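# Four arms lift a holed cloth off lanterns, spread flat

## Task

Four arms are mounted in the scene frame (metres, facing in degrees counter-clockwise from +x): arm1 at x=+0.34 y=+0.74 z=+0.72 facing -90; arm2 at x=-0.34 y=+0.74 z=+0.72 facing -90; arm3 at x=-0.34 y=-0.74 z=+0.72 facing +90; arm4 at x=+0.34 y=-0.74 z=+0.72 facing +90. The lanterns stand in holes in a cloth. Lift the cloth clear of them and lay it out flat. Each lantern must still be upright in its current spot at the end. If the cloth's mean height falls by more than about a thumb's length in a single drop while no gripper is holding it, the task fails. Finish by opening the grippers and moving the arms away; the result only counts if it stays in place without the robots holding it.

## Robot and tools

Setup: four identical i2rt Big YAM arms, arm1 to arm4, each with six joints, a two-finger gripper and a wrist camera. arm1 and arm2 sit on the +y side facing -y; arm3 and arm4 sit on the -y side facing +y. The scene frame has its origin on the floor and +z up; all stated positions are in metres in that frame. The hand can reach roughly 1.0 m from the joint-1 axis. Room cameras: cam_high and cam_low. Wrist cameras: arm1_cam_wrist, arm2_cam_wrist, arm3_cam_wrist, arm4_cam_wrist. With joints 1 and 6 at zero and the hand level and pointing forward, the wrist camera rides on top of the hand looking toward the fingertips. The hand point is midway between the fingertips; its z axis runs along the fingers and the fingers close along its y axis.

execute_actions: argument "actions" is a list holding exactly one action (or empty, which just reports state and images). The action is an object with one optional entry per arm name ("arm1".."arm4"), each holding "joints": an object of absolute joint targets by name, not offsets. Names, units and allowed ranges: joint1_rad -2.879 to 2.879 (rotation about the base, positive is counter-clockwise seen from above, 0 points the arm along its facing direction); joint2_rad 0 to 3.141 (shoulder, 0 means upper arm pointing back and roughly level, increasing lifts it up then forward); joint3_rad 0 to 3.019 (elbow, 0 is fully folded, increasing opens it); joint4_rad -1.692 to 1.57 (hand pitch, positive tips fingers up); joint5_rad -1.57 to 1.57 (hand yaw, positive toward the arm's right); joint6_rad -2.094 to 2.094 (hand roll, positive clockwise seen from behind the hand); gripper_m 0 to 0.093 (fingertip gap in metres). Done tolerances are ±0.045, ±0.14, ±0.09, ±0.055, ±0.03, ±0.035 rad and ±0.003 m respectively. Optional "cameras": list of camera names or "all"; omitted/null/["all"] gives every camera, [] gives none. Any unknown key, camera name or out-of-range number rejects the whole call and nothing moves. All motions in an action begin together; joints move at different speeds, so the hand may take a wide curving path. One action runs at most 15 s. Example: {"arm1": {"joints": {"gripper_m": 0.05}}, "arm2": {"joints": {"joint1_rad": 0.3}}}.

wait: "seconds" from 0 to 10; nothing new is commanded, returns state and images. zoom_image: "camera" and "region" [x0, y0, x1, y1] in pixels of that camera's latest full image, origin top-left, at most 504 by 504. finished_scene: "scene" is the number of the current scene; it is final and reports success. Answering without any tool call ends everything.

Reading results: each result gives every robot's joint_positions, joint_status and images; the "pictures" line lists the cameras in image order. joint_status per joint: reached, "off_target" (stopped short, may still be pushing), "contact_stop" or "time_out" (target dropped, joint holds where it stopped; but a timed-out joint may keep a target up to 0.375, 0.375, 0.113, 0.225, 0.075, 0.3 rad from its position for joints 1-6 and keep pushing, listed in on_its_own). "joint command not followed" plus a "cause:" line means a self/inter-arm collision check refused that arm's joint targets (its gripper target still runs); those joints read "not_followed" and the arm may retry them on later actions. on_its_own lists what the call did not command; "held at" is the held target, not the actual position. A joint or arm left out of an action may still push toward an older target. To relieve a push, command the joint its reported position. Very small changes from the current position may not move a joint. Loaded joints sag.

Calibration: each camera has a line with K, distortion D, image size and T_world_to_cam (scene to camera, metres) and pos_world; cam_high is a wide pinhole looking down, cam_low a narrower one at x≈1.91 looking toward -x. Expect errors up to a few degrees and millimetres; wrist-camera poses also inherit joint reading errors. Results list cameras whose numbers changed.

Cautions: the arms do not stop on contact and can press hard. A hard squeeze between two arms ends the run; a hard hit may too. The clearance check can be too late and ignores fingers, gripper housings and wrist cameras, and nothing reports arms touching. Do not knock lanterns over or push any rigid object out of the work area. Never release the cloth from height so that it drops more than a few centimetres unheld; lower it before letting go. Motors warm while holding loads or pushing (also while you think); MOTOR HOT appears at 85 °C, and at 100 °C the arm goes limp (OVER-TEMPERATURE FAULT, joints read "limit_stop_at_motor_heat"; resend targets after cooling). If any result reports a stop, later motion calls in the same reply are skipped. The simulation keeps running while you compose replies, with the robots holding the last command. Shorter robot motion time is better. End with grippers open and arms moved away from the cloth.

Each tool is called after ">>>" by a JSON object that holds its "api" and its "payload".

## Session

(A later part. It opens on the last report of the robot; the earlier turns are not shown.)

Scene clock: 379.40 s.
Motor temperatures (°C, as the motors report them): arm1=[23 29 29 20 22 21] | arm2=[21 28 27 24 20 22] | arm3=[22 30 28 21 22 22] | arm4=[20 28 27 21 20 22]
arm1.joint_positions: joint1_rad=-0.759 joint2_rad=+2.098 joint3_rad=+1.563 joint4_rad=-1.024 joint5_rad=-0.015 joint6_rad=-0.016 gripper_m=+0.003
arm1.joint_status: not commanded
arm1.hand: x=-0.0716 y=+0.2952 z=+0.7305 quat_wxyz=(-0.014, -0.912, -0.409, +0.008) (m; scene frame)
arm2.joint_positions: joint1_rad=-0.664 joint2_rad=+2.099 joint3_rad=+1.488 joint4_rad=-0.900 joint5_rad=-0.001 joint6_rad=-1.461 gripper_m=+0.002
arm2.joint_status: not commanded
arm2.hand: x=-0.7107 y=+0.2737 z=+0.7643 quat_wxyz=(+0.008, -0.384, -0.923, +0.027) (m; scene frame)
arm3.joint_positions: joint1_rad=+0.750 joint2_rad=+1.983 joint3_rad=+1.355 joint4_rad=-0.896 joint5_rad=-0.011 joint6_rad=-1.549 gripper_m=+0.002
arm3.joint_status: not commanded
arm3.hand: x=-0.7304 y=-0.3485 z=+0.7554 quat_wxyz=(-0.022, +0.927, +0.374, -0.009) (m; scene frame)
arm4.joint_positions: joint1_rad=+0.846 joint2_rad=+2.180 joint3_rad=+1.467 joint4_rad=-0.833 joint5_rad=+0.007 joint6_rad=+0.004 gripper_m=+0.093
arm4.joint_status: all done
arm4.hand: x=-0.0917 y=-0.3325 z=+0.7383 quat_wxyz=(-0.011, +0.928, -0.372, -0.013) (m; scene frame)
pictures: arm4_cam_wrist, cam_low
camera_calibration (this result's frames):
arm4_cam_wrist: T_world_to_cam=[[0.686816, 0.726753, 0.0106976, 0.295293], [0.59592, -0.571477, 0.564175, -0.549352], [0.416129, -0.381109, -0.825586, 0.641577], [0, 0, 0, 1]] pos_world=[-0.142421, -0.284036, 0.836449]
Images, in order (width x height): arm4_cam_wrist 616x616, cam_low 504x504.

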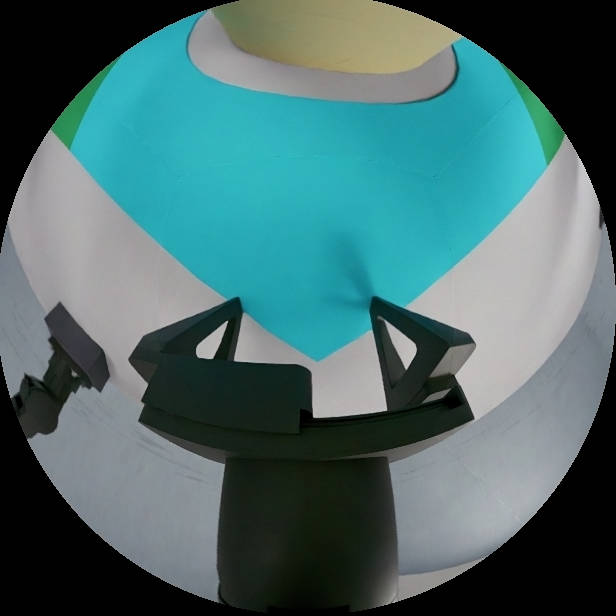

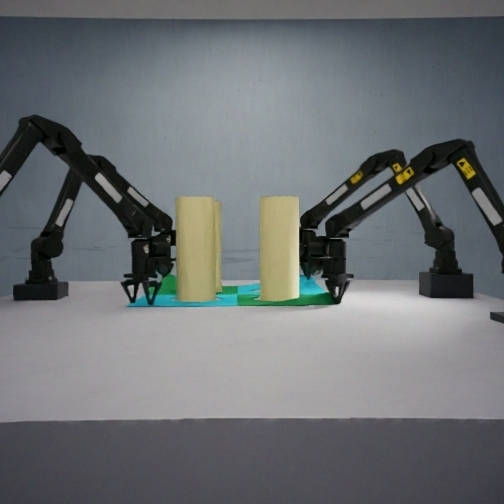

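>>> {"api": "execute_actions", "payload": {"actions": [{"arm4": {"joints": {"gripper_m": 0.0}}}], "cameras": ["arm4_cam_wrist"]}}

Scene clock: 381.70 s.
Motor temperatures (°C, as the motors report them): arm1=[23 29 29 20 22 21] | arm2=[21 28 27 24 20 22] | arm3=[22 30 28 21 22 22] | arm4=[20 28 27 21 20 22]
arm1.joint_positions: joint1_rad=-0.759 joint2_rad=+2.098 joint3_rad=+1.563 joint4_rad=-1.024 joint5_rad=-0.015 joint6_rad=-0.016 gripper_m=+0.003
arm1.joint_status: not commanded
arm1.hand: x=-0.0716 y=+0.2952 z=+0.7305 quat_wxyz=(-0.014, -0.912, -0.409, +0.008) (m; scene frame)
arm2.joint_positions: joint1_rad=-0.664 joint2_rad=+2.099 joint3_rad=+1.488 joint4_rad=-0.900 joint5_rad=-0.001 joint6_rad=-1.461 gripper_m=+0.002
arm2.joint_status: not commanded
arm2.hand: x=-0.7107 y=+0.2737 z=+0.7643 quat_wxyz=(+0.008, -0.384, -0.923, +0.027) (m; scene frame)
arm3.joint_positions: joint1_rad=+0.750 joint2_rad=+1.983 joint3_rad=+1.355 joint4_rad=-0.896 joint5_rad=-0.011 joint6_rad=-1.549 gripper_m=+0.002
arm3.joint_status: not commanded
arm3.hand: x=-0.7304 y=-0.3485 z=+0.7554 quat_wxyz=(-0.022, +0.927, +0.374, -0.009) (m; scene frame)
arm4.joint_positions: joint1_rad=+0.847 joint2_rad=+2.180 joint3_rad=+1.467 joint4_rad=-0.833 joint5_rad=+0.004 joint6_rad=+0.004 gripper_m=+0.001
arm4.joint_status: all done
arm4.hand: x=-0.0922 y=-0.3330 z=+0.7383 quat_wxyz=(-0.009, +0.928, -0.372, -0.014) (m; scene frame)
pictures: arm4_cam_wrist
camera_calibration (this result's frames):
arm4_cam_wrist: T_world_to_cam=[[0.686492, 0.727093, 0.00803169, 0.298028], [0.597223, -0.570105, 0.564186, -0.548783], [0.414795, -0.382512, -0.825609, 0.641007], [0, 0, 0, 1]] pos_world=[-0.142734, -0.284366, 0.836443]
Images, in order (width x height): arm4_cam_wrist 616x616.

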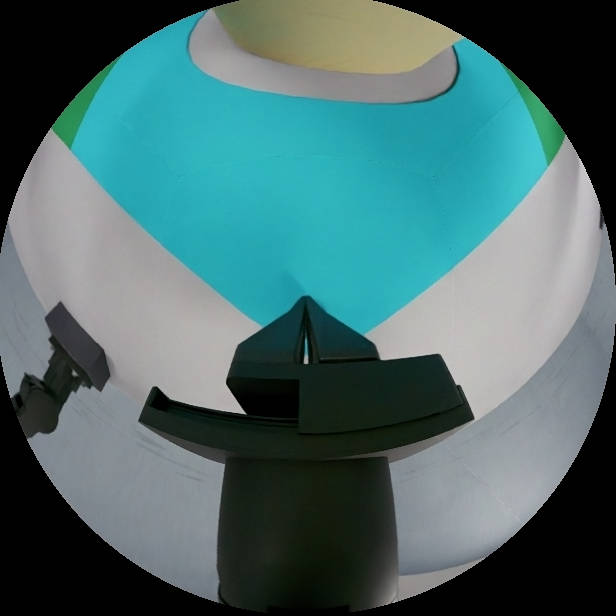

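>>> {"api": "zoom_image", "payload": {"camera": "arm4_cam_wrist", "region": [200, 230, 420, 400]}}

Region (200, 230, 420, 400) of arm4_cam_wrist's 616x616 image, scaled by 2.291, with more detail than that image has; it fills the top 389 rows of this view, and the rest is white.

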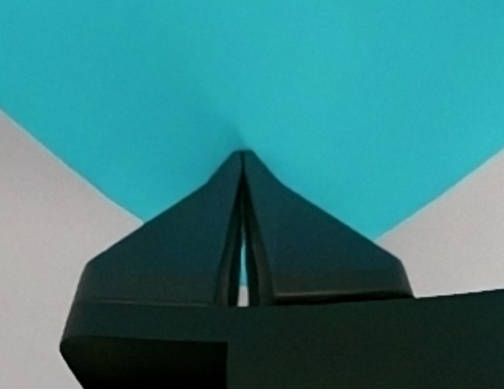

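>>> {"api": "execute_actions", "payload": {"actions": [{"arm4": {"joints": {"gripper_m": 0.093, "joint2_rad": 2.1, "joint1_rad": 0.81, "joint4_rad": -0.9}}}], "cameras": []}}

>>> {"api": "execute_actions", "payload": {"actions": [{"arm4": {"joints": {"joint2_rad": 2.24}}}], "cameras": ["arm4_cam_wrist"]}}

Scene clock: 400.30 s.
Motor temperatures (°C, as the motors report them): arm1=[23 29 30 20 22 21] | arm2=[21 28 27 24 20 22] | arm3=[22 30 28 21 22 22] | arm4=[20 28 26 21 20 22]
arm1.joint_positions: joint1_rad=-0.759 joint2_rad=+2.098 joint3_rad=+1.563 joint4_rad=-1.024 joint5_rad=-0.015 joint6_rad=-0.016 gripper_m=+0.003
arm1.joint_status: not commanded
arm1.hand: x=-0.0716 y=+0.2952 z=+0.7305 quat_wxyz=(-0.014, -0.912, -0.409, +0.008) (m; scene frame)
arm2.joint_positions: joint1_rad=-0.664 joint2_rad=+2.099 joint3_rad=+1.488 joint4_rad=-0.900 joint5_rad=-0.001 joint6_rad=-1.461 gripper_m=+0.002
arm2.joint_status: not commanded
arm2.hand: x=-0.7107 y=+0.2737 z=+0.7643 quat_wxyz=(+0.008, -0.384, -0.923, +0.027) (m; scene frame)
arm3.joint_positions: joint1_rad=+0.750 joint2_rad=+1.983 joint3_rad=+1.355 joint4_rad=-0.896 joint5_rad=-0.011 joint6_rad=-1.549 gripper_m=+0.002
arm3.joint_status: not commanded
arm3.hand: x=-0.7304 y=-0.3485 z=+0.7554 quat_wxyz=(-0.022, +0.927, +0.374, -0.009) (m; scene frame)
arm4.joint_positions: joint1_rad=+0.818 joint2_rad=+2.085 joint3_rad=+1.456 joint4_rad=-0.894 joint5_rad=+0.004 joint6_rad=+0.004 gripper_m=+0.093
arm4.joint_status: all done
arm4.hand: x=-0.0791 y=-0.3222 z=+0.7881 quat_wxyz=(-0.014, +0.922, -0.386, -0.024) (m; scene frame)
pictures: none
No camera images: the call's "cameras" was empty. Leave "cameras" out to get every camera's image.

Scene clock: 401.20 s.
Motor temperatures (°C, as the motors report them): arm1=[23 29 30 20 22 21] | arm2=[21 28 27 24 20 22] | arm3=[22 30 28 21 22 22] | arm4=[20 28 26 21 20 22]
arm1.joint_positions: joint1_rad=-0.759 joint2_rad=+2.098 joint3_rad=+1.563 joint4_rad=-1.024 joint5_rad=-0.015 joint6_rad=-0.016 gripper_m=+0.003
arm1.joint_status: not commanded
arm1.hand: x=-0.0716 y=+0.2952 z=+0.7305 quat_wxyz=(-0.014, -0.912, -0.409, +0.008) (m; scene frame)
arm2.joint_positions: joint1_rad=-0.664 joint2_rad=+2.099 joint3_rad=+1.488 joint4_rad=-0.900 joint5_rad=-0.001 joint6_rad=-1.461 gripper_m=+0.002
arm2.joint_status: not commanded
arm2.hand: x=-0.7107 y=+0.2737 z=+0.7643 quat_wxyz=(+0.008, -0.384, -0.923, +0.027) (m; scene frame)
arm3.joint_positions: joint1_rad=+0.750 joint2_rad=+1.983 joint3_rad=+1.355 joint4_rad=-0.896 joint5_rad=-0.011 joint6_rad=-1.549 gripper_m=+0.002
arm3.joint_status: not commanded
arm3.hand: x=-0.7304 y=-0.3485 z=+0.7554 quat_wxyz=(-0.022, +0.927, +0.374, -0.009) (m; scene frame)
arm4.joint_positions: joint1_rad=+0.818 joint2_rad=+2.186 joint3_rad=+1.470 joint4_rad=-0.897 joint5_rad=+0.002 joint6_rad=+0.005 gripper_m=+0.093
arm4.joint_status: all done
arm4.hand: x=-0.0692 y=-0.3322 z=+0.7354 quat_wxyz=(+0.004, +0.922, -0.386, +0.017) (m; scene frame)
pictures: arm4_cam_wrist
camera_calibration (this result's frames):
arm4_cam_wrist: T_world_to_cam=[[0.70791, 0.706275, 0.00617877, 0.277644], [0.551925, -0.558619, 0.619132, -0.600151], [0.440729, -0.43488, -0.785263, 0.584126], [0, 0, 0, 1]] pos_world=[-0.12275, -0.277324, 0.82855]
Images, in order (width x height): arm4_cam_wrist 616x616.

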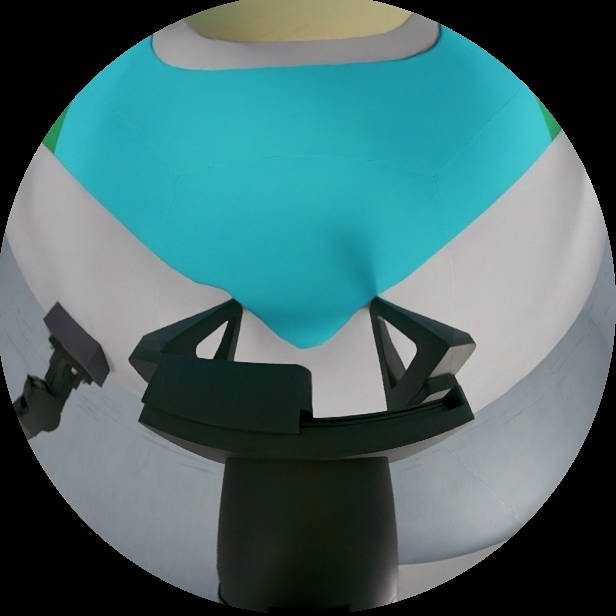

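>>> {"api": "execute_actions", "payload": {"actions": [{"arm4": {"joints": {"gripper_m": 0.0}}}], "cameras": ["arm4_cam_wrist"]}}

Scene clock: 403.10 s.
Motor temperatures (°C, as the motors report them): arm1=[23 30 30 20 22 21] | arm2=[21 28 27 24 20 22] | arm3=[22 30 28 21 22 22] | arm4=[20 28 26 21 20 22]
arm1.joint_positions: joint1_rad=-0.759 joint2_rad=+2.098 joint3_rad=+1.563 joint4_rad=-1.024 joint5_rad=-0.015 joint6_rad=-0.016 gripper_m=+0.003
arm1.joint_status: not commanded
arm1.hand: x=-0.0716 y=+0.2952 z=+0.7305 quat_wxyz=(-0.014, -0.912, -0.409, +0.008) (m; scene frame)
arm2.joint_positions: joint1_rad=-0.664 joint2_rad=+2.099 joint3_rad=+1.488 joint4_rad=-0.900 joint5_rad=-0.001 joint6_rad=-1.461 gripper_m=+0.002
arm2.joint_status: not commanded
arm2.hand: x=-0.7107 y=+0.2737 z=+0.7643 quat_wxyz=(+0.008, -0.384, -0.923, +0.027) (m; scene frame)
arm3.joint_positions: joint1_rad=+0.750 joint2_rad=+1.983 joint3_rad=+1.355 joint4_rad=-0.896 joint5_rad=-0.011 joint6_rad=-1.549 gripper_m=+0.002
arm3.joint_status: not commanded
arm3.hand: x=-0.7304 y=-0.3485 z=+0.7554 quat_wxyz=(-0.022, +0.927, +0.374, -0.009) (m; scene frame)
arm4.joint_positions: joint1_rad=+0.818 joint2_rad=+2.186 joint3_rad=+1.470 joint4_rad=-0.897 joint5_rad=+0.002 joint6_rad=+0.005 gripper_m=+0.004
arm4.joint_status: gripper_m off_target (ended at +0.004, target +0.000)
arm4.hand: x=-0.0693 y=-0.3323 z=+0.7354 quat_wxyz=(+0.004, +0.922, -0.386, +0.017) (m; scene frame)
pictures: arm4_cam_wrist
camera_calibration (this result's frames):
arm4_cam_wrist: T_world_to_cam=[[0.707922, 0.706267, 0.00579754, 0.277988], [0.552084, -0.55846, 0.619133, -0.600088], [0.440511, -0.435097, -0.785265, 0.58404], [0, 0, 0, 1]] pos_world=[-0.12277, -0.277344, 0.828549]
Images, in order (width x height): arm4_cam_wrist 616x616.

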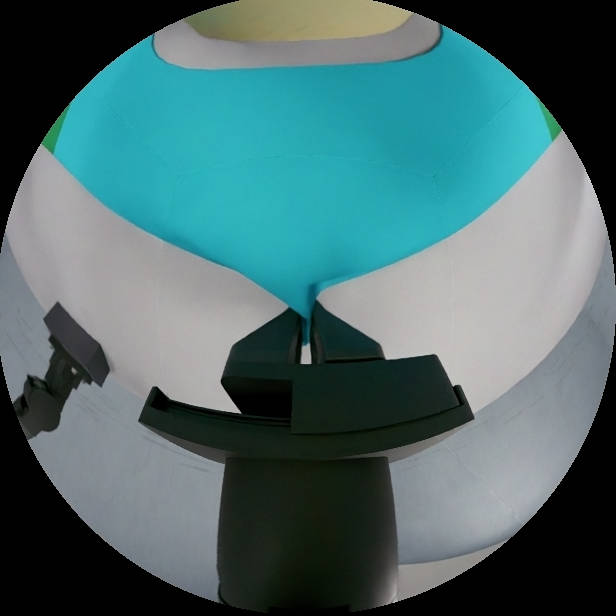

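>>> {"api": "execute_actions", "payload": {"actions": [{"arm1": {"joints": {"joint2_rad": 1.978, "joint3_rad": 1.73, "joint4_rad": -1.29}}, "arm2": {"joints": {"joint2_rad": 2.022, "joint3_rad": 1.64, "joint4_rad": -1.159}}, "arm3": {"joints": {"joint2_rad": 1.872, "joint3_rad": 1.51, "joint4_rad": -1.165}}, "arm4": {"joints": {"joint2_rad": 2.0135, "joint3_rad": 1.524, "joint4_rad": -1.074}}}], "cameras": ["cam_high", "cam_low"]}}

Scene clock: 448.83 s.
Motor temperatures (°C, as the motors report them): arm1=[23 30 30 20 22 21] | arm2=[21 28 27 24 20 22] | arm3=[22 31 29 21 22 22] | arm4=[20 28 26 21 20 22]
arm1.joint_positions: joint1_rad=-0.759 joint2_rad=+1.972 joint3_rad=+1.698 joint4_rad=-1.277 joint5_rad=-0.015 joint6_rad=-0.016 gripper_m=+0.003
arm1.joint_status: all done
arm1.hand: x=-0.0725 y=+0.2950 z=+0.8504 quat_wxyz=(-0.016, -0.912, -0.409, +0.011) (m; scene frame)
arm2.joint_positions: joint1_rad=-0.664 joint2_rad=+2.021 joint3_rad=+1.594 joint4_rad=-1.145 joint5_rad=-0.001 joint6_rad=-1.461 gripper_m=+0.002
arm2.joint_status: all done
arm2.hand: x=-0.7083 y=+0.2765 z=+0.8432 quat_wxyz=(+0.000, -0.384, -0.923, -0.003) (m; scene frame)
arm3.joint_positions: joint1_rad=+0.750 joint2_rad=+1.877 joint3_rad=+1.471 joint4_rad=-1.150 joint5_rad=-0.010 joint6_rad=-1.549 gripper_m=+0.002
arm3.joint_status: all done
arm3.hand: x=-0.7301 y=-0.3500 z=+0.8496 quat_wxyz=(-0.007, +0.927, +0.374, -0.002) (m; scene frame)
arm4.joint_positions: joint1_rad=+0.818 joint2_rad=+2.003 joint3_rad=+1.510 joint4_rad=-1.063 joint5_rad=+0.002 joint6_rad=+0.005 gripper_m=+0.004
arm4.joint_status: all done
arm4.hand: x=-0.0752 y=-0.3268 z=+0.8510 quat_wxyz=(-0.007, +0.922, -0.386, -0.010) (m; scene frame)
pictures: cam_high, cam_low
Images, in order (width x height): cam_high 504x504, cam_low 504x504.

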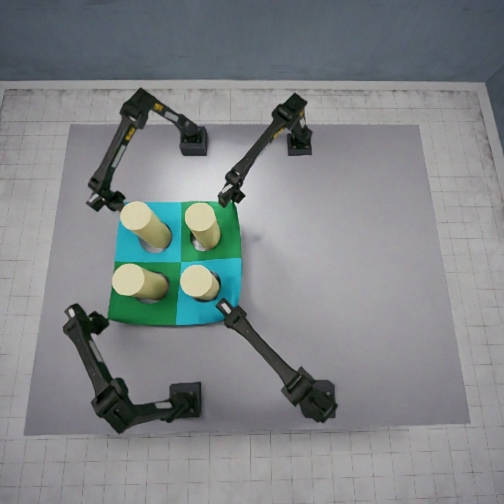

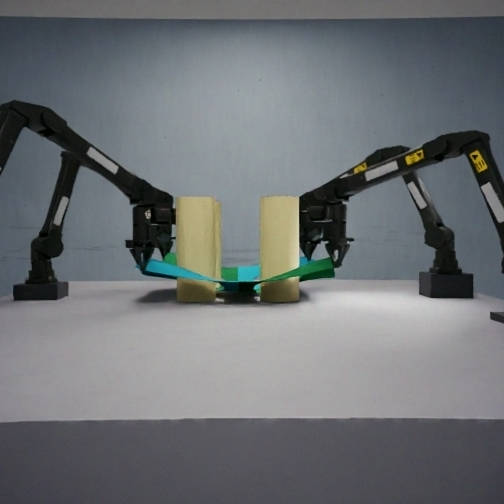

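>>> {"api": "execute_actions", "payload": {"actions": [{"arm1": {"joints": {"joint2_rad": 1.943, "joint3_rad": 1.963, "joint4_rad": -1.571}}, "arm2": {"joints": {"joint2_rad": 1.939, "joint3_rad": 1.823, "joint4_rad": -1.424}}, "arm3": {"joints": {"joint2_rad": 1.802, "joint3_rad": 1.703, "joint4_rad": -1.443}}, "arm4": {"joints": {"joint2_rad": 1.899, "joint3_rad": 1.656, "joint4_rad": -1.334}}}], "cameras": ["cam_high", "cam_low"]}}

Scene clock: 461.37 s.
Motor temperatures (°C, as the motors report them): arm1=[23 30 32 20 22 21] | arm2=[21 28 29 24 20 22] | arm3=[22 30 31 21 22 22] | arm4=[20 29 27 21 20 22]
arm1.joint_positions: joint1_rad=-0.759 joint2_rad=+1.947 joint3_rad=+1.919 joint4_rad=-1.557 joint5_rad=-0.015 joint6_rad=-0.016 gripper_m=+0.003
arm1.joint_status: all done
arm1.hand: x=-0.0705 y=+0.2981 z=+0.9484 quat_wxyz=(-0.009, -0.912, -0.409, -0.005) (m; scene frame)
arm2.joint_positions: joint1_rad=-0.664 joint2_rad=+1.932 joint3_rad=+1.777 joint4_rad=-1.410 joint5_rad=-0.001 joint6_rad=-1.461 gripper_m=+0.002
arm2.joint_status: all done
arm2.hand: x=-0.7103 y=+0.2738 z=+0.9616 quat_wxyz=(+0.001, -0.384, -0.923, +0.001) (m; scene frame)
arm3.joint_positions: joint1_rad=+0.750 joint2_rad=+1.806 joint3_rad=+1.659 joint4_rad=-1.429 joint5_rad=-0.009 joint6_rad=-1.549 gripper_m=+0.002
arm3.joint_status: all done
arm3.hand: x=-0.7291 y=-0.3525 z=+0.9566 quat_wxyz=(+0.002, +0.928, +0.374, +0.002) (m; scene frame)
arm4.joint_positions: joint1_rad=+0.818 joint2_rad=+1.889 joint3_rad=+1.635 joint4_rad=-1.321 joint5_rad=+0.002 joint6_rad=+0.005 gripper_m=+0.004
arm4.joint_status: all done
arm4.hand: x=-0.0685 y=-0.3341 z=+0.9587 quat_wxyz=(-0.003, +0.922, -0.386, -0.001) (m; scene frame)
pictures: cam_high, cam_low
Images, in order (width x height): cam_high 504x504, cam_low 504x504.

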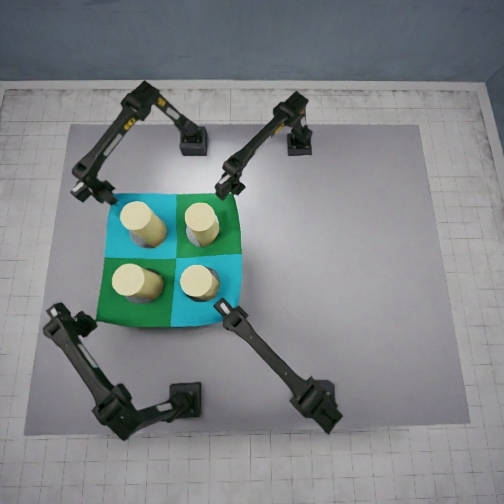

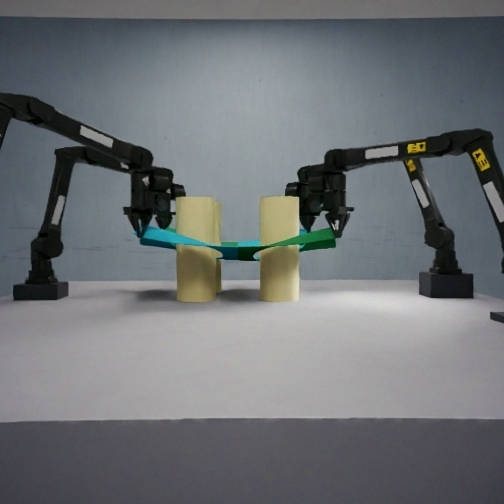

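>>> {"api": "execute_actions", "payload": {"actions": [{"arm1": {"joints": {"joint2_rad": 1.722, "joint3_rad": 1.99, "joint4_rad": -1.414}}, "arm2": {"joints": {"joint2_rad": 1.72, "joint3_rad": 1.84, "joint4_rad": -1.325}}, "arm3": {"joints": {"joint2_rad": 1.597, "joint3_rad": 1.778, "joint4_rad": -1.369}}, "arm4": {"joints": {"joint2_rad": 1.685, "joint3_rad": 1.722}}}], "cameras": ["cam_high", "cam_low"]}}

Scene clock: 533.83 s.
Motor temperatures (°C, as the motors report them): arm1=[23 31 35 20 22 21] | arm2=[21 28 33 24 20 22] | arm3=[22 30 36 21 22 22] | arm4=[20 29 30 21 20 22]
arm1.joint_positions: joint1_rad=-0.759 joint2_rad=+1.732 joint3_rad=+1.961 joint4_rad=-1.420 joint5_rad=-0.015 joint6_rad=-0.016 gripper_m=+0.003
arm1.joint_status: all done
arm1.hand: x=-0.0766 y=+0.2926 z=+1.0994 quat_wxyz=(-0.086, -0.894, -0.402, +0.176) (m; scene frame)
arm2.joint_positions: joint1_rad=-0.664 joint2_rad=+1.722 joint3_rad=+1.801 joint4_rad=-1.343 joint5_rad=-0.001 joint6_rad=-1.461 gripper_m=+0.002
arm2.joint_status: all done
arm2.hand: x=-0.7125 y=+0.2708 z=+1.0960 quat_wxyz=(+0.043, -0.379, -0.913, +0.145) (m; scene frame)
arm3.joint_positions: joint1_rad=+0.750 joint2_rad=+1.593 joint3_rad=+1.745 joint4_rad=-1.387 joint5_rad=-0.009 joint6_rad=-1.549 gripper_m=+0.002
arm3.joint_status: all done
arm3.hand: x=-0.7332 y=-0.3509 z=+1.1087 quat_wxyz=(-0.154, +0.914, +0.370, -0.065) (m; scene frame)
arm4.joint_positions: joint1_rad=+0.818 joint2_rad=+1.684 joint3_rad=+1.703 joint4_rad=-1.323 joint5_rad=+0.002 joint6_rad=+0.005 gripper_m=+0.004
arm4.joint_status: all done
arm4.hand: x=-0.0720 y=-0.3311 z=+1.1008 quat_wxyz=(-0.055, +0.914, -0.383, -0.126) (m; scene frame)
pictures: cam_high, cam_low
Images, in order (width x height): cam_high 504x504, cam_low 504x504.

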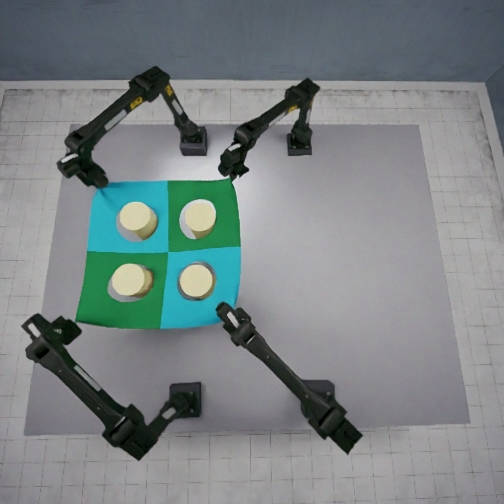

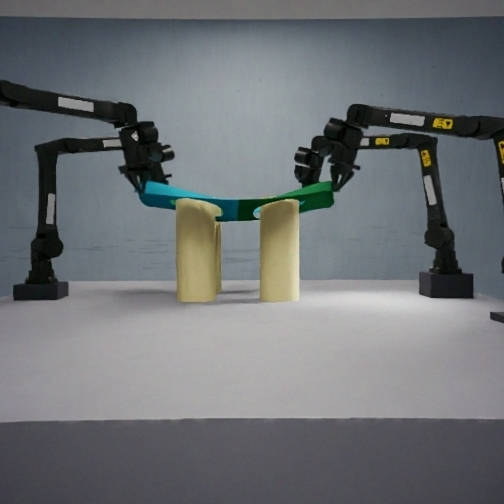

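>>> {"api": "execute_actions", "payload": {"actions": [], "cameras": ["cam_high","cam_low"]}}

Scene clock: 544.90 s.
Motor temperatures (°C, as the motors report them): arm1=[23 31 35 20 22 21] | arm2=[21 28 33 24 20 22] | arm3=[22 30 36 21 22 22] | arm4=[20 29 31 21 20 22]
arm1.joint_positions: joint1_rad=-0.759 joint2_rad=+1.732 joint3_rad=+1.961 joint4_rad=-1.420 joint5_rad=-0.015 joint6_rad=-0.016 gripper_m=+0.003
arm1.joint_status: all done
arm1.hand: x=-0.0766 y=+0.2926 z=+1.0994 quat_wxyz=(-0.086, -0.894, -0.402, +0.176) (m; scene frame)
arm2.joint_positions: joint1_rad=-0.664 joint2_rad=+1.722 joint3_rad=+1.801 joint4_rad=-1.343 joint5_rad=-0.001 joint6_rad=-1.461 gripper_m=+0.002
arm2.joint_status: all done
arm2.hand: x=-0.7125 y=+0.2708 z=+1.0960 quat_wxyz=(+0.043, -0.379, -0.913, +0.145) (m; scene frame)
arm3.joint_positions: joint1_rad=+0.750 joint2_rad=+1.593 joint3_rad=+1.745 joint4_rad=-1.387 joint5_rad=-0.009 joint6_rad=-1.549 gripper_m=+0.002
arm3.joint_status: all done
arm3.hand: x=-0.7332 y=-0.3509 z=+1.1087 quat_wxyz=(-0.154, +0.914, +0.370, -0.065) (m; scene frame)
arm4.joint_positions: joint1_rad=+0.818 joint2_rad=+1.684 joint3_rad=+1.703 joint4_rad=-1.323 joint5_rad=+0.002 joint6_rad=+0.005 gripper_m=+0.004
arm4.joint_status: all done
arm4.hand: x=-0.0720 y=-0.3311 z=+1.1008 quat_wxyz=(-0.055, +0.914, -0.383, -0.126) (m; scene frame)
pictures: cam_high, cam_low
Images, in order (width x height): cam_high 504x504, cam_low 504x504.

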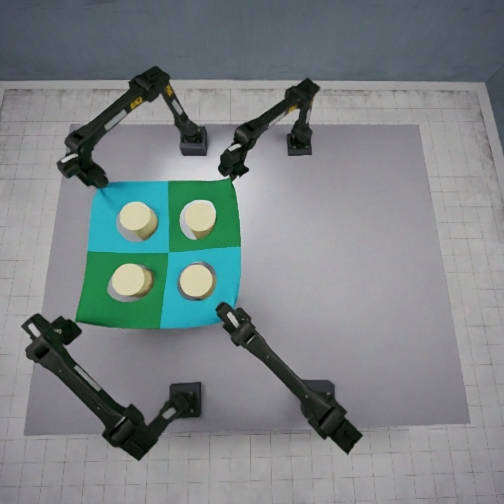

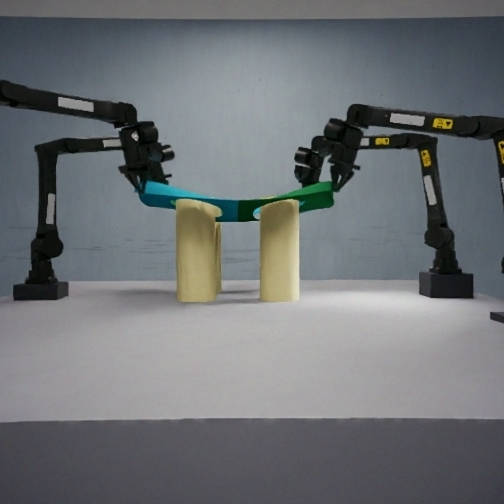

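>>> {"api": "execute_actions", "payload": {"actions": [{"arm1":{"joints":{"joint2_rad":1.70,"joint3_rad":2.174,"joint4_rad":-1.488,"gripper_m":0.0}},"arm2":{"joints":{"joint2_rad":1.615,"joint3_rad":1.904,"joint4_rad":-1.285,"gripper_m":0.0}},"arm3":{"joints":{"joint2_rad":1.522,"joint3_rad":1.872,"joint4_rad":-1.348,"gripper_m":0.0}},"arm4":{"joints":{"joint2_rad":1.545,"joint3_rad":1.745,"joint4_rad":-1.203,"gripper_m":0.0}}}], "cameras": ["cam_low"]}}

Scene clock: 592.87 s.
Motor temperatures (°C, as the motors report them): arm1=[23 30 36 20 22 21] | arm2=[21 28 34 24 20 22] | arm3=[22 29 38 21 22 22] | arm4=[20 29 32 21 20 22]
arm1.joint_positions: joint1_rad=-0.759 joint2_rad=+1.705 joint3_rad=+2.126 joint4_rad=-1.476 joint5_rad=-0.015 joint6_rad=-0.016 gripper_m=+0.003
arm1.joint_status: gripper_m off_target (ended at +0.003, target +0.000); the others done
arm1.hand: x=-0.0742 y=+0.2959 z=+1.1859 quat_wxyz=(-0.112, -0.880, -0.396, +0.236) (m; scene frame)
arm2.joint_positions: joint1_rad=-0.664 joint2_rad=+1.610 joint3_rad=+1.851 joint4_rad=-1.305 joint5_rad=-0.001 joint6_rad=-1.461 gripper_m=+0.002
arm2.joint_status: all done
arm2.hand: x=-0.7086 y=+0.2754 z=+1.1881 quat_wxyz=(+0.070, -0.371, -0.894, +0.239) (m; scene frame)
arm3.joint_positions: joint1_rad=+0.750 joint2_rad=+1.529 joint3_rad=+1.821 joint4_rad=-1.370 joint5_rad=-0.009 joint6_rad=-1.549 gripper_m=+0.002
arm3.joint_status: all done
arm3.hand: x=-0.7332 y=-0.3519 z=+1.1802 quat_wxyz=(-0.225, +0.898, +0.365, -0.095) (m; scene frame)
arm4.joint_positions: joint1_rad=+0.818 joint2_rad=+1.543 joint3_rad=+1.713 joint4_rad=-1.209 joint5_rad=+0.002 joint6_rad=+0.005 gripper_m=+0.004
arm4.joint_status: gripper_m off_target (ended at +0.004, target +0.000); the others done
arm4.hand: x=-0.0728 y=-0.3307 z=+1.1951 quat_wxyz=(-0.104, +0.889, -0.372, -0.245) (m; scene frame)
pictures: cam_low
Images, in order (width x height): cam_low 504x504.

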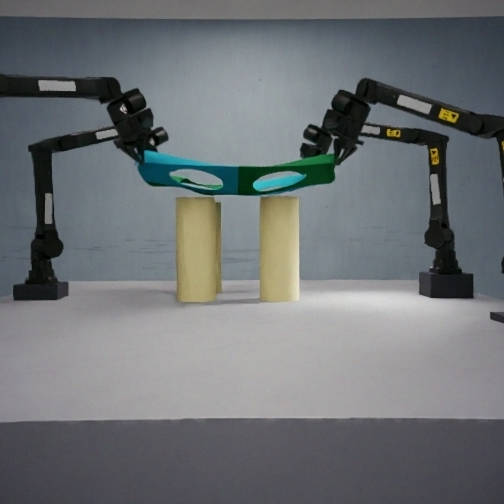

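>>> {"api": "execute_actions", "payload": {"actions": [{"arm1":{"joints":{"joint2_rad":1.775,"joint3_rad":2.473,"joint4_rad":-1.612,"gripper_m":0.0}},"arm2":{"joints":{"joint2_rad":1.665,"joint3_rad":2.169,"joint4_rad":-1.468,"gripper_m":0.0}},"arm3":{"joints":{"joint2_rad":1.586,"joint3_rad":2.158,"joint4_rad":-1.535,"gripper_m":0.0}},"arm4":{"joints":{"joint2_rad":1.58,"joint3_rad":1.99,"joint4_rad":-1.381,"gripper_m":0.0}}}], "cameras": ["cam_low","cam_high"]}}

Scene clock: 616.43 s.
Motor temperatures (°C, as the motors report them): arm1=[23 30 37 20 22 21] | arm2=[21 28 35 24 20 22] | arm3=[22 29 40 21 22 22] | arm4=[20 29 34 21 20 22]
arm1.joint_positions: joint1_rad=-0.759 joint2_rad=+1.784 joint3_rad=+2.427 joint4_rad=-1.601 joint5_rad=-0.015 joint6_rad=-0.016 gripper_m=+0.003
arm1.joint_status: gripper_m off_target (ended at +0.003, target +0.000); the others done
arm1.hand: x=-0.0777 y=+0.2927 z=+1.2617 quat_wxyz=(-0.130, -0.867, -0.390, +0.279) (m; scene frame)
arm2.joint_positions: joint1_rad=-0.664 joint2_rad=+1.665 joint3_rad=+2.112 joint4_rad=-1.455 joint5_rad=-0.001 joint6_rad=-1.461 gripper_m=+0.002
arm2.joint_status: all done
arm2.hand: x=-0.7123 y=+0.2706 z=+1.2640 quat_wxyz=(+0.078, -0.369, -0.888, +0.265) (m; scene frame)
arm3.joint_positions: joint1_rad=+0.750 joint2_rad=+1.593 joint3_rad=+2.113 joint4_rad=-1.523 joint5_rad=-0.009 joint6_rad=-1.549 gripper_m=+0.002
arm3.joint_status: all done
arm3.hand: x=-0.7377 y=-0.3488 z=+1.2656 quat_wxyz=(-0.258, +0.889, +0.361, -0.110) (m; scene frame)
arm4.joint_positions: joint1_rad=+0.818 joint2_rad=+1.575 joint3_rad=+1.949 joint4_rad=-1.370 joint5_rad=+0.002 joint6_rad=+0.005 gripper_m=+0.004
arm4.joint_status: gripper_m off_target (ended at +0.004, target +0.000); the others done
arm4.hand: x=-0.0725 y=-0.3314 z=+1.2736 quat_wxyz=(-0.112, +0.884, -0.370, -0.264) (m; scene frame)
pictures: cam_high, cam_low
Images, in order (width x height): cam_high 504x504, cam_low 504x504.

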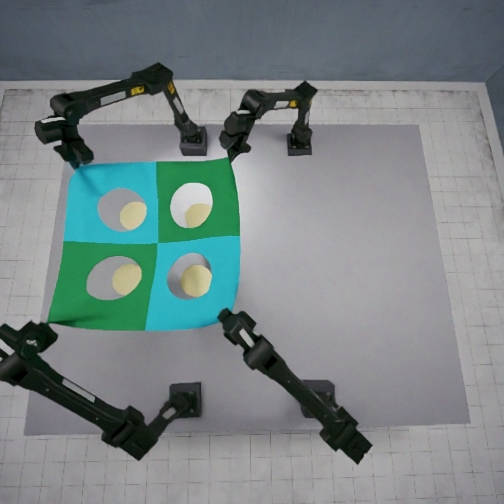

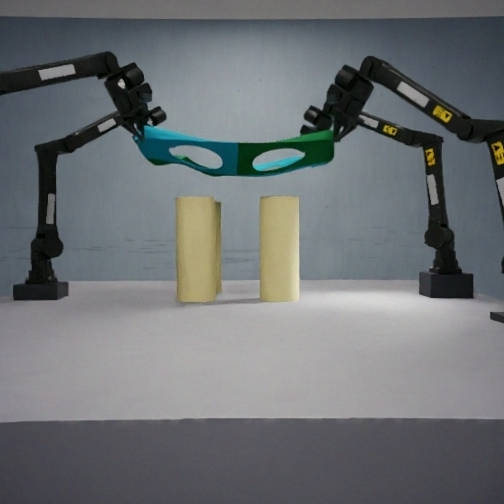

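>>> {"api": "execute_actions", "payload": {"actions": [{"arm1":{"joints":{"joint1_rad":-0.560,"joint2_rad":1.535,"joint3_rad":2.159,"joint4_rad":-1.56,"joint6_rad":0.183,"gripper_m":0.0}},"arm2":{"joints":{"joint1_rad":-0.452,"joint2_rad":1.460,"joint3_rad":1.908,"joint4_rad":-1.44,"joint6_rad":-1.249,"gripper_m":0.0}},"arm3":{"joints":{"joint1_rad":0.534,"joint2_rad":1.358,"joint3_rad":1.904,"joint4_rad":-1.55,"joint6_rad":-1.765,"gripper_m":0.0}},"arm4":{"joints":{"joint1_rad":0.615,"joint2_rad":1.345,"joint3_rad":1.724,"joint4_rad":-1.385,"joint6_rad":-0.198,"gripper_m":0.0}}}], "cameras": ["cam_low","cam_high"]}}

Scene clock: 718.53 s.
Motor temperatures (°C, as the motors report them): arm1=[23 30 38 20 22 21] | arm2=[21 27 37 24 20 22] | arm3=[22 29 41 21 22 22] | arm4=[20 28 36 21 20 22]
arm1.joint_positions: joint1_rad=-0.558 joint2_rad=+1.542 joint3_rad=+2.156 joint4_rad=-1.570 joint5_rad=-0.017 joint6_rad=+0.168 gripper_m=+0.003
arm1.joint_status: gripper_m off_target (ended at +0.003, target +0.000); the others done
arm1.hand: x=+0.0645 y=+0.2897 z=+1.2772 quat_wxyz=(-0.182, -0.863, -0.398, +0.250) (m; scene frame)
arm2.joint_positions: joint1_rad=-0.443 joint2_rad=+1.458 joint3_rad=+1.916 joint4_rad=-1.454 joint5_rad=-0.004 joint6_rad=-1.260 gripper_m=+0.002
arm2.joint_status: all done
arm2.hand: x=-0.5661 y=+0.2686 z=+1.2823 quat_wxyz=(+0.019, -0.359, -0.890, +0.281) (m; scene frame)
arm3.joint_positions: joint1_rad=+0.524 joint2_rad=+1.353 joint3_rad=+1.904 joint4_rad=-1.539 joint5_rad=-0.007 joint6_rad=-1.752 gripper_m=+0.002
arm3.joint_status: all done
arm3.hand: x=-0.5882 y=-0.3495 z=+1.2860 quat_wxyz=(-0.284, +0.891, +0.350, -0.053) (m; scene frame)
arm4.joint_positions: joint1_rad=+0.602 joint2_rad=+1.345 joint3_rad=+1.725 joint4_rad=-1.379 joint5_rad=+0.004 joint6_rad=-0.184 gripper_m=+0.004
arm4.joint_status: gripper_m off_target (ended at +0.004, target +0.000); the others done
arm4.hand: x=+0.0733 y=-0.3287 z=+1.2809 quat_wxyz=(-0.162, +0.879, -0.382, -0.236) (m; scene frame)
pictures: cam_high, cam_low
Images, in order (width x height): cam_high 504x504, cam_low 504x504.

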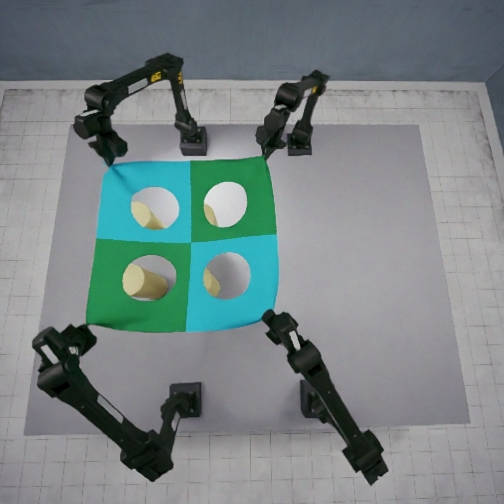

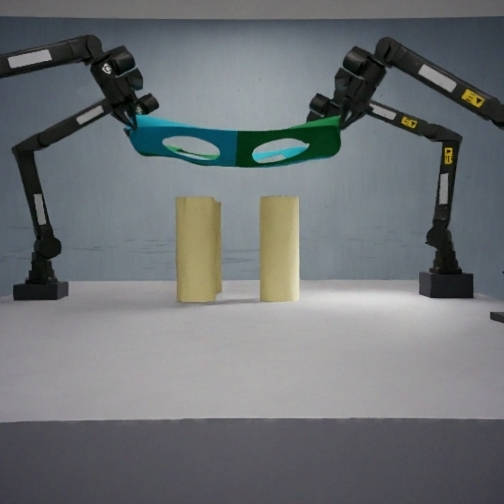

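>>> {"api": "execute_actions", "payload": {"actions": [{"arm1":{"joints":{"joint1_rad":-0.302,"joint2_rad":1.360,"joint3_rad":1.944,"joint4_rad":-1.524,"joint6_rad":0.441,"gripper_m":0.0}},"arm2":{"joints":{"joint1_rad":-0.194,"joint2_rad":1.331,"joint3_rad":1.748,"joint4_rad":-1.408,"joint6_rad":-0.983,"gripper_m":0.0}},"arm3":{"joints":{"joint1_rad":0.2505,"joint2_rad":1.204,"joint3_rad":1.727,"joint4_rad":-1.504,"joint6_rad":-2.056,"gripper_m":0.0}},"arm4":{"joints":{"joint1_rad":0.350,"joint2_rad":1.188,"joint3_rad":1.561,"joint4_rad":-1.365,"joint6_rad":-0.473,"gripper_m":0.0}}}], "cameras": ["cam_high"]}}

Scene clock: 786.03 s.
Motor temperatures (°C, as the motors report them): arm1=[23 28 35 20 22 21] | arm2=[21 26 33 24 20 22] | arm3=[22 27 36 21 22 22] | arm4=[20 27 33 21 20 22]
arm1.joint_positions: joint1_rad=-0.299 joint2_rad=+1.364 joint3_rad=+1.943 joint4_rad=-1.535 joint5_rad=-0.016 joint6_rad=+0.426 gripper_m=+0.003
arm1.joint_status: gripper_m off_target (ended at +0.003, target +0.000); the others done
arm1.hand: x=+0.2076 y=+0.2931 z=+1.2691 quat_wxyz=(-0.239, -0.863, -0.399, +0.197) (m; scene frame)
arm2.joint_positions: joint1_rad=-0.182 joint2_rad=+1.339 joint3_rad=+1.757 joint4_rad=-1.427 joint5_rad=-0.003 joint6_rad=-0.994 gripper_m=+0.002
arm2.joint_status: all done
arm2.hand: x=-0.4289 y=+0.2664 z=+1.2676 quat_wxyz=(-0.054, -0.362, -0.891, +0.270) (m; scene frame)
arm3.joint_positions: joint1_rad=+0.239 joint2_rad=+1.212 joint3_rad=+1.727 joint4_rad=-1.525 joint5_rad=-0.007 joint6_rad=-2.042 gripper_m=+0.002
arm3.joint_status: all done
arm3.hand: x=-0.4531 y=-0.3442 z=+1.2664 quat_wxyz=(-0.278, +0.893, +0.353, +0.028) (m; scene frame)
arm4.joint_positions: joint1_rad=+0.346 joint2_rad=+1.184 joint3_rad=+1.565 joint4_rad=-1.370 joint5_rad=+0.003 joint6_rad=-0.458 gripper_m=+0.004
arm4.joint_status: gripper_m off_target (ended at +0.004, target +0.000); the others done
arm4.hand: x=+0.2051 y=-0.3323 z=+1.2741 quat_wxyz=(-0.221, +0.881, -0.374, -0.189) (m; scene frame)
pictures: cam_high
Images, in order (width x height): cam_high 504x504.

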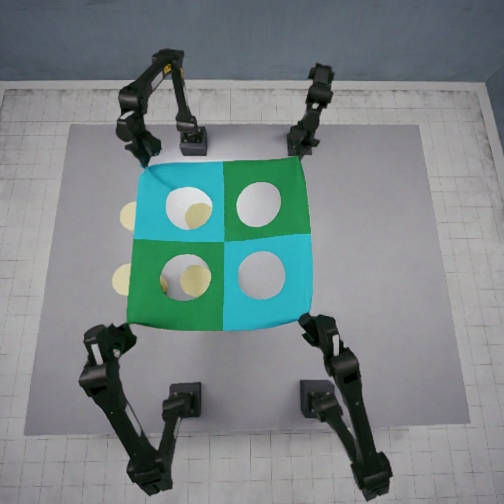

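>>> {"api": "execute_actions", "payload": {"actions": [{"arm1":{"joints":{"joint1_rad":0.112,"joint2_rad":1.319,"joint3_rad":1.906,"joint6_rad":0.858,"gripper_m":0.0}},"arm2":{"joints":{"joint1_rad":0.2015,"joint2_rad":1.322,"joint6_rad":-0.5835,"gripper_m":0.0}},"arm3":{"joints":{"joint1_rad":-0.2215,"joint2_rad":1.171,"joint3_rad":1.712,"joint6_rad":-2.09,"gripper_m":0.0}},"arm4":{"joints":{"joint1_rad":-0.106,"joint2_rad":1.150,"joint3_rad":1.528,"joint4_rad":-1.39,"joint6_rad":-0.927,"gripper_m":0.0}}}], "cameras": ["cam_high"]}}

Scene clock: 803.80 s.
Motor temperatures (°C, as the motors report them): arm1=[23 28 35 20 22 21] | arm2=[21 26 33 24 20 22] | arm3=[22 27 36 21 22 22] | arm4=[20 27 33 21 20 22]
arm1.joint_positions: joint1_rad=+0.113 joint2_rad=+1.339 joint3_rad=+1.904 joint4_rad=-1.533 joint5_rad=-0.015 joint6_rad=+0.844 gripper_m=+0.003
arm1.joint_status: gripper_m off_target (ended at +0.003, target +0.000); the others done
arm1.hand: x=+0.3989 y=+0.2879 z=+1.2617 quat_wxyz=(-0.291, -0.866, -0.398, +0.086) (m; scene frame)
arm2.joint_positions: joint1_rad=+0.213 joint2_rad=+1.339 joint3_rad=+1.757 joint4_rad=-1.427 joint5_rad=-0.001 joint6_rad=-0.594 gripper_m=+0.002
arm2.joint_status: all done
arm2.hand: x=-0.2405 y=+0.2667 z=+1.2678 quat_wxyz=(-0.154, -0.365, -0.889, +0.229) (m; scene frame)
arm3.joint_positions: joint1_rad=-0.225 joint2_rad=+1.199 joint3_rad=+1.711 joint4_rad=-1.521 joint5_rad=-0.008 joint6_rad=-2.079 gripper_m=+0.002
arm3.joint_status: all done
arm3.hand: x=-0.2631 y=-0.3395 z=+1.2659 quat_wxyz=(-0.265, +0.947, +0.155, +0.095) (m; scene frame)
arm4.joint_positions: joint1_rad=-0.099 joint2_rad=+1.158 joint3_rad=+1.529 joint4_rad=-1.382 joint5_rad=+0.003 joint6_rad=-0.913 gripper_m=+0.004
arm4.joint_status: gripper_m off_target (ended at +0.004, target +0.000); the others done
arm4.hand: x=+0.3930 y=-0.3283 z=+1.2647 quat_wxyz=(-0.270, +0.886, -0.371, -0.073) (m; scene frame)
pictures: cam_high
Images, in order (width x height): cam_high 504x504.

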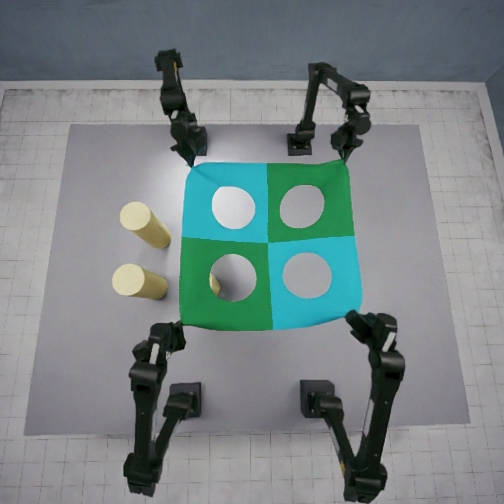

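>>> {"api": "execute_actions", "payload": {"actions": [{"arm1":{"joints":{"joint1_rad":0.475,"joint2_rad":1.457,"joint3_rad":2.091,"joint6_rad":1.234,"gripper_m":0.0}},"arm2":{"joints":{"joint1_rad":0.5305,"joint2_rad":1.505,"joint3_rad":1.983,"joint6_rad":-0.2435,"gripper_m":0.0}},"arm3":{"joints":{"joint1_rad":-0.616,"joint2_rad":1.337,"joint3_rad":1.896,"joint4_rad":-1.482,"joint6_rad":-2.09,"gripper_m":0.0}},"arm4":{"joints":{"joint1_rad":-0.500,"joint2_rad":1.298,"joint3_rad":1.688,"joint4_rad":-1.342,"joint6_rad":-1.327,"gripper_m":0.0}}}], "cameras": ["cam_high","cam_low"]}}

Scene clock: 821.23 s.
Motor temperatures (°C, as the motors report them): arm1=[23 28 35 20 22 21] | arm2=[21 26 34 24 20 22] | arm3=[22 27 36 21 22 22] | arm4=[20 27 34 21 20 22]
arm1.joint_positions: joint1_rad=+0.473 joint2_rad=+1.478 joint3_rad=+2.032 joint4_rad=-1.533 joint5_rad=-0.013 joint6_rad=+1.220 gripper_m=+0.003
arm1.joint_status: gripper_m off_target (ended at +0.003, target +0.000); the others done
arm1.hand: x=+0.5812 y=+0.2914 z=+1.2550 quat_wxyz=(-0.296, -0.871, -0.392, -0.021) (m; scene frame)
arm2.joint_positions: joint1_rad=+0.533 joint2_rad=+1.526 joint3_rad=+1.916 joint4_rad=-1.421 joint5_rad=+0.000 joint6_rad=-0.254 gripper_m=+0.002
arm2.joint_status: all done
arm2.hand: x=-0.0614 y=+0.2589 z=+1.2522 quat_wxyz=(-0.212, -0.374, -0.889, +0.160) (m; scene frame)
arm3.joint_positions: joint1_rad=-0.620 joint2_rad=+1.364 joint3_rad=+1.838 joint4_rad=-1.496 joint5_rad=-0.010 joint6_rad=-2.081 gripper_m=+0.002
arm3.joint_status: all done
arm3.hand: x=-0.0764 y=-0.3434 z=+1.2601 quat_wxyz=(-0.238, +0.960, -0.033, +0.140) (m; scene frame)
arm4.joint_positions: joint1_rad=-0.502 joint2_rad=+1.303 joint3_rad=+1.634 joint4_rad=-1.348 joint5_rad=+0.002 joint6_rad=-1.313 gripper_m=+0.004
arm4.joint_status: gripper_m off_target (ended at +0.004, target +0.000); the others done
arm4.hand: x=+0.5813 y=-0.3333 z=+1.2583 quat_wxyz=(-0.274, +0.886, -0.373, +0.036) (m; scene frame)
pictures: cam_high, cam_low
Images, in order (width x height): cam_high 504x504, cam_low 504x504.

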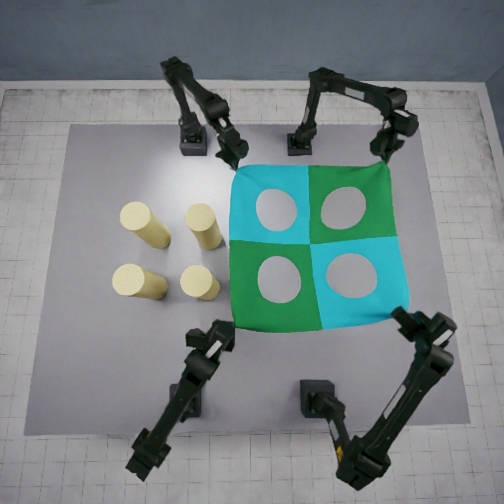

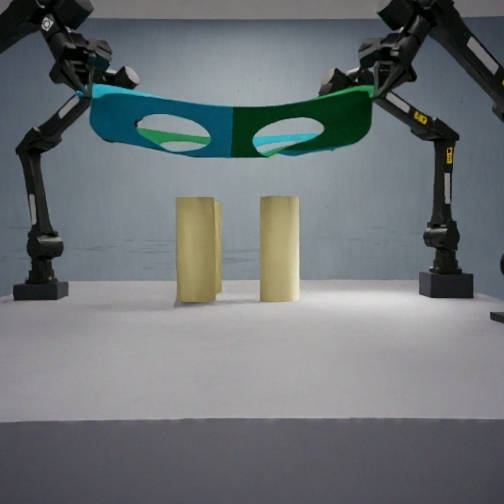

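>>> {"api": "execute_actions", "payload": {"actions": [{"arm1":{"joints":{"joint2_rad":1.43,"joint3_rad":1.625,"joint4_rad":-1.363,"gripper_m":0.0}},"arm2":{"joints":{"joint2_rad":1.515,"joint3_rad":1.554,"joint4_rad":-1.217,"gripper_m":0.0}},"arm3":{"joints":{"joint2_rad":1.33,"joint3_rad":1.449,"joint4_rad":-1.289,"gripper_m":0.0}},"arm4":{"joints":{"joint2_rad":1.34,"joint3_rad":1.300,"joint4_rad":-1.142,"gripper_m":0.0}}}], "cameras": ["cam_low"]}}

Scene clock: 863.23 s.
Motor temperatures (°C, as the motors report them): arm1=[23 28 40 20 22 21] | arm2=[21 27 39 24 20 22] | arm3=[22 27 43 21 22 22] | arm4=[20 27 38 21 20 22]
arm1.joint_positions: joint1_rad=+0.473 joint2_rad=+1.451 joint3_rad=+1.611 joint4_rad=-1.375 joint5_rad=-0.013 joint6_rad=+1.221 gripper_m=+0.003
arm1.joint_status: gripper_m off_target (ended at +0.003, target +0.000); the others done
arm1.hand: x=+0.5757 y=+0.2979 z=+1.0891 quat_wxyz=(-0.181, -0.897, -0.402, -0.014) (m; scene frame)
arm2.joint_positions: joint1_rad=+0.533 joint2_rad=+1.535 joint3_rad=+1.554 joint4_rad=-1.227 joint5_rad=+0.000 joint6_rad=-0.253 gripper_m=+0.002
arm2.joint_status: all done
arm2.hand: x=-0.0647 y=+0.2655 z=+1.0951 quat_wxyz=(-0.143, -0.382, -0.906, +0.108) (m; scene frame)
arm3.joint_positions: joint1_rad=-0.620 joint2_rad=+1.347 joint3_rad=+1.444 joint4_rad=-1.299 joint5_rad=-0.011 joint6_rad=-2.082 gripper_m=+0.002
arm3.joint_status: all done
arm3.hand: x=-0.0787 y=-0.3470 z=+1.1025 quat_wxyz=(-0.163, +0.982, -0.034, +0.094) (m; scene frame)
arm4.joint_positions: joint1_rad=-0.502 joint2_rad=+1.347 joint3_rad=+1.290 joint4_rad=-1.153 joint5_rad=+0.002 joint6_rad=-1.314 gripper_m=+0.004
arm4.joint_status: gripper_m off_target (ended at +0.004, target +0.000); the others done
arm4.hand: x=+0.5781 y=-0.3366 z=+1.0923 quat_wxyz=(-0.180, +0.907, -0.381, +0.023) (m; scene frame)
pictures: cam_low
Images, in order (width x height): cam_low 504x504.

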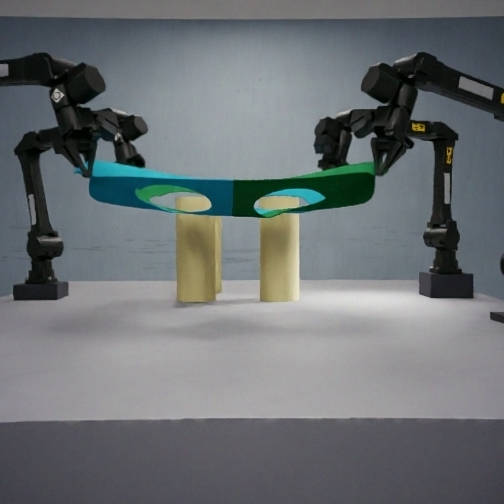

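>>> {"api": "execute_actions", "payload": {"actions": [{"arm1":{"joints":{"joint2_rad":1.543,"joint3_rad":1.403,"joint4_rad":-1.219,"gripper_m":0.0}},"arm2":{"joints":{"joint2_rad":1.666,"joint3_rad":1.391,"joint4_rad":-1.091,"gripper_m":0.0}},"arm3":{"joints":{"joint2_rad":1.469,"joint3_rad":1.239,"joint4_rad":-1.134,"gripper_m":0.0}},"arm4":{"joints":{"joint2_rad":1.531,"joint3_rad":1.144,"joint4_rad":-0.985,"gripper_m":0.0}}}], "cameras": ["cam_low"]}}

Scene clock: 872.53 s.
Motor temperatures (°C, as the motors report them): arm1=[23 28 39 20 22 21] | arm2=[21 27 37 24 20 22] | arm3=[22 27 41 21 22 22] | arm4=[20 27 37 21 20 22]
arm1.joint_positions: joint1_rad=+0.473 joint2_rad=+1.562 joint3_rad=+1.384 joint4_rad=-1.227 joint5_rad=-0.013 joint6_rad=+1.221 gripper_m=+0.003
arm1.joint_status: gripper_m off_target (ended at +0.003, target +0.000); the others done
arm1.hand: x=+0.5732 y=+0.2993 z=+0.9439 quat_wxyz=(-0.087, -0.910, -0.406, -0.007) (m; scene frame)
arm2.joint_positions: joint1_rad=+0.533 joint2_rad=+1.678 joint3_rad=+1.387 joint4_rad=-1.097 joint5_rad=+0.000 joint6_rad=-0.252 gripper_m=+0.002
arm2.joint_status: all done
arm2.hand: x=-0.0670 y=+0.2705 z=+0.9546 quat_wxyz=(-0.072, -0.387, -0.918, +0.053) (m; scene frame)
arm3.joint_positions: joint1_rad=-0.619 joint2_rad=+1.496 joint3_rad=+1.226 joint4_rad=-1.140 joint5_rad=-0.011 joint6_rad=-2.082 gripper_m=+0.002
arm3.joint_status: all done
arm3.hand: x=-0.0801 y=-0.3487 z=+0.9487 quat_wxyz=(-0.076, +0.996, -0.034, +0.041) (m; scene frame)
arm4.joint_positions: joint1_rad=-0.502 joint2_rad=+1.530 joint3_rad=+1.127 joint4_rad=-0.991 joint5_rad=+0.002 joint6_rad=-1.314 gripper_m=+0.004
arm4.joint_status: gripper_m off_target (ended at +0.004, target +0.000); the others done
arm4.hand: x=+0.5758 y=-0.3386 z=+0.9491 quat_wxyz=(-0.090, +0.918, -0.385, +0.011) (m; scene frame)
pictures: cam_low
Images, in order (width x height): cam_low 504x504.

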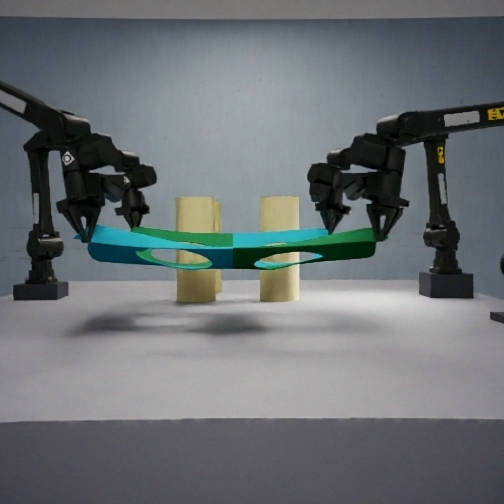

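>>> {"api": "execute_actions", "payload": {"actions": [{"arm1":{"joints":{"joint2_rad":1.741,"joint3_rad":1.315,"joint4_rad":-1.100,"gripper_m":0.0}},"arm2":{"joints":{"joint2_rad":1.900,"joint3_rad":1.357,"joint4_rad":-1.002,"gripper_m":0.0}},"arm3":{"joints":{"joint2_rad":1.690,"joint3_rad":1.163,"joint4_rad":-0.998,"gripper_m":0.0}},"arm4":{"joints":{"joint2_rad":1.806,"joint3_rad":1.115,"joint4_rad":-0.858,"gripper_m":0.0}}}], "cameras": ["cam_low"]}}

Scene clock: 878.47 s.
Motor temperatures (°C, as the motors report them): arm1=[23 28 38 20 22 21] | arm2=[21 27 36 24 20 22] | arm3=[22 27 41 21 22 22] | arm4=[20 27 36 21 20 22]
arm1.joint_positions: joint1_rad=+0.473 joint2_rad=+1.761 joint3_rad=+1.300 joint4_rad=-1.106 joint5_rad=-0.013 joint6_rad=+1.221 gripper_m=+0.003
arm1.joint_status: gripper_m off_target (ended at +0.003, target +0.000); the others done
arm1.hand: x=+0.5727 y=+0.2974 z=+0.8177 quat_wxyz=(-0.006, -0.913, -0.407, -0.002) (m; scene frame)
arm2.joint_positions: joint1_rad=+0.533 joint2_rad=+1.912 joint3_rad=+1.356 joint4_rad=-1.006 joint5_rad=+0.000 joint6_rad=-0.252 gripper_m=+0.002
arm2.joint_status: all done
arm2.hand: x=-0.0674 y=+0.2719 z=+0.8234 quat_wxyz=(-0.003, -0.389, -0.921, +0.001) (m; scene frame)
arm3.joint_positions: joint1_rad=-0.619 joint2_rad=+1.717 joint3_rad=+1.157 joint4_rad=-1.003 joint5_rad=-0.011 joint6_rad=-2.083 gripper_m=+0.002
arm3.joint_status: all done
arm3.hand: x=-0.0789 y=-0.3470 z=+0.8269 quat_wxyz=(-0.010, +0.999, -0.034, +0.001) (m; scene frame)
arm4.joint_positions: joint1_rad=-0.502 joint2_rad=+1.809 joint3_rad=+1.106 joint4_rad=-0.862 joint5_rad=+0.002 joint6_rad=-1.314 gripper_m=+0.004
arm4.joint_status: gripper_m off_target (ended at +0.004, target +0.000); the others done
arm4.hand: x=+0.5760 y=-0.3367 z=+0.8191 quat_wxyz=(-0.005, +0.922, -0.387, -0.001) (m; scene frame)
pictures: cam_low
Images, in order (width x height): cam_low 504x504.

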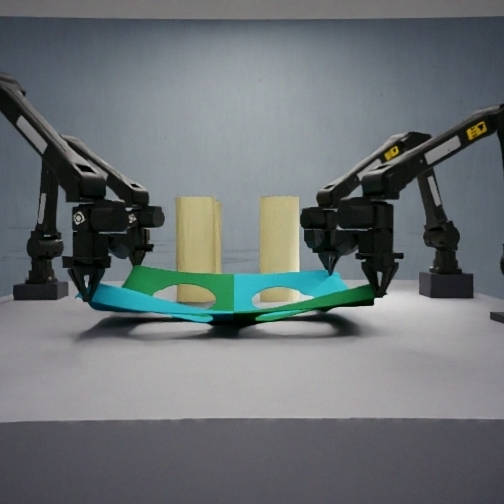

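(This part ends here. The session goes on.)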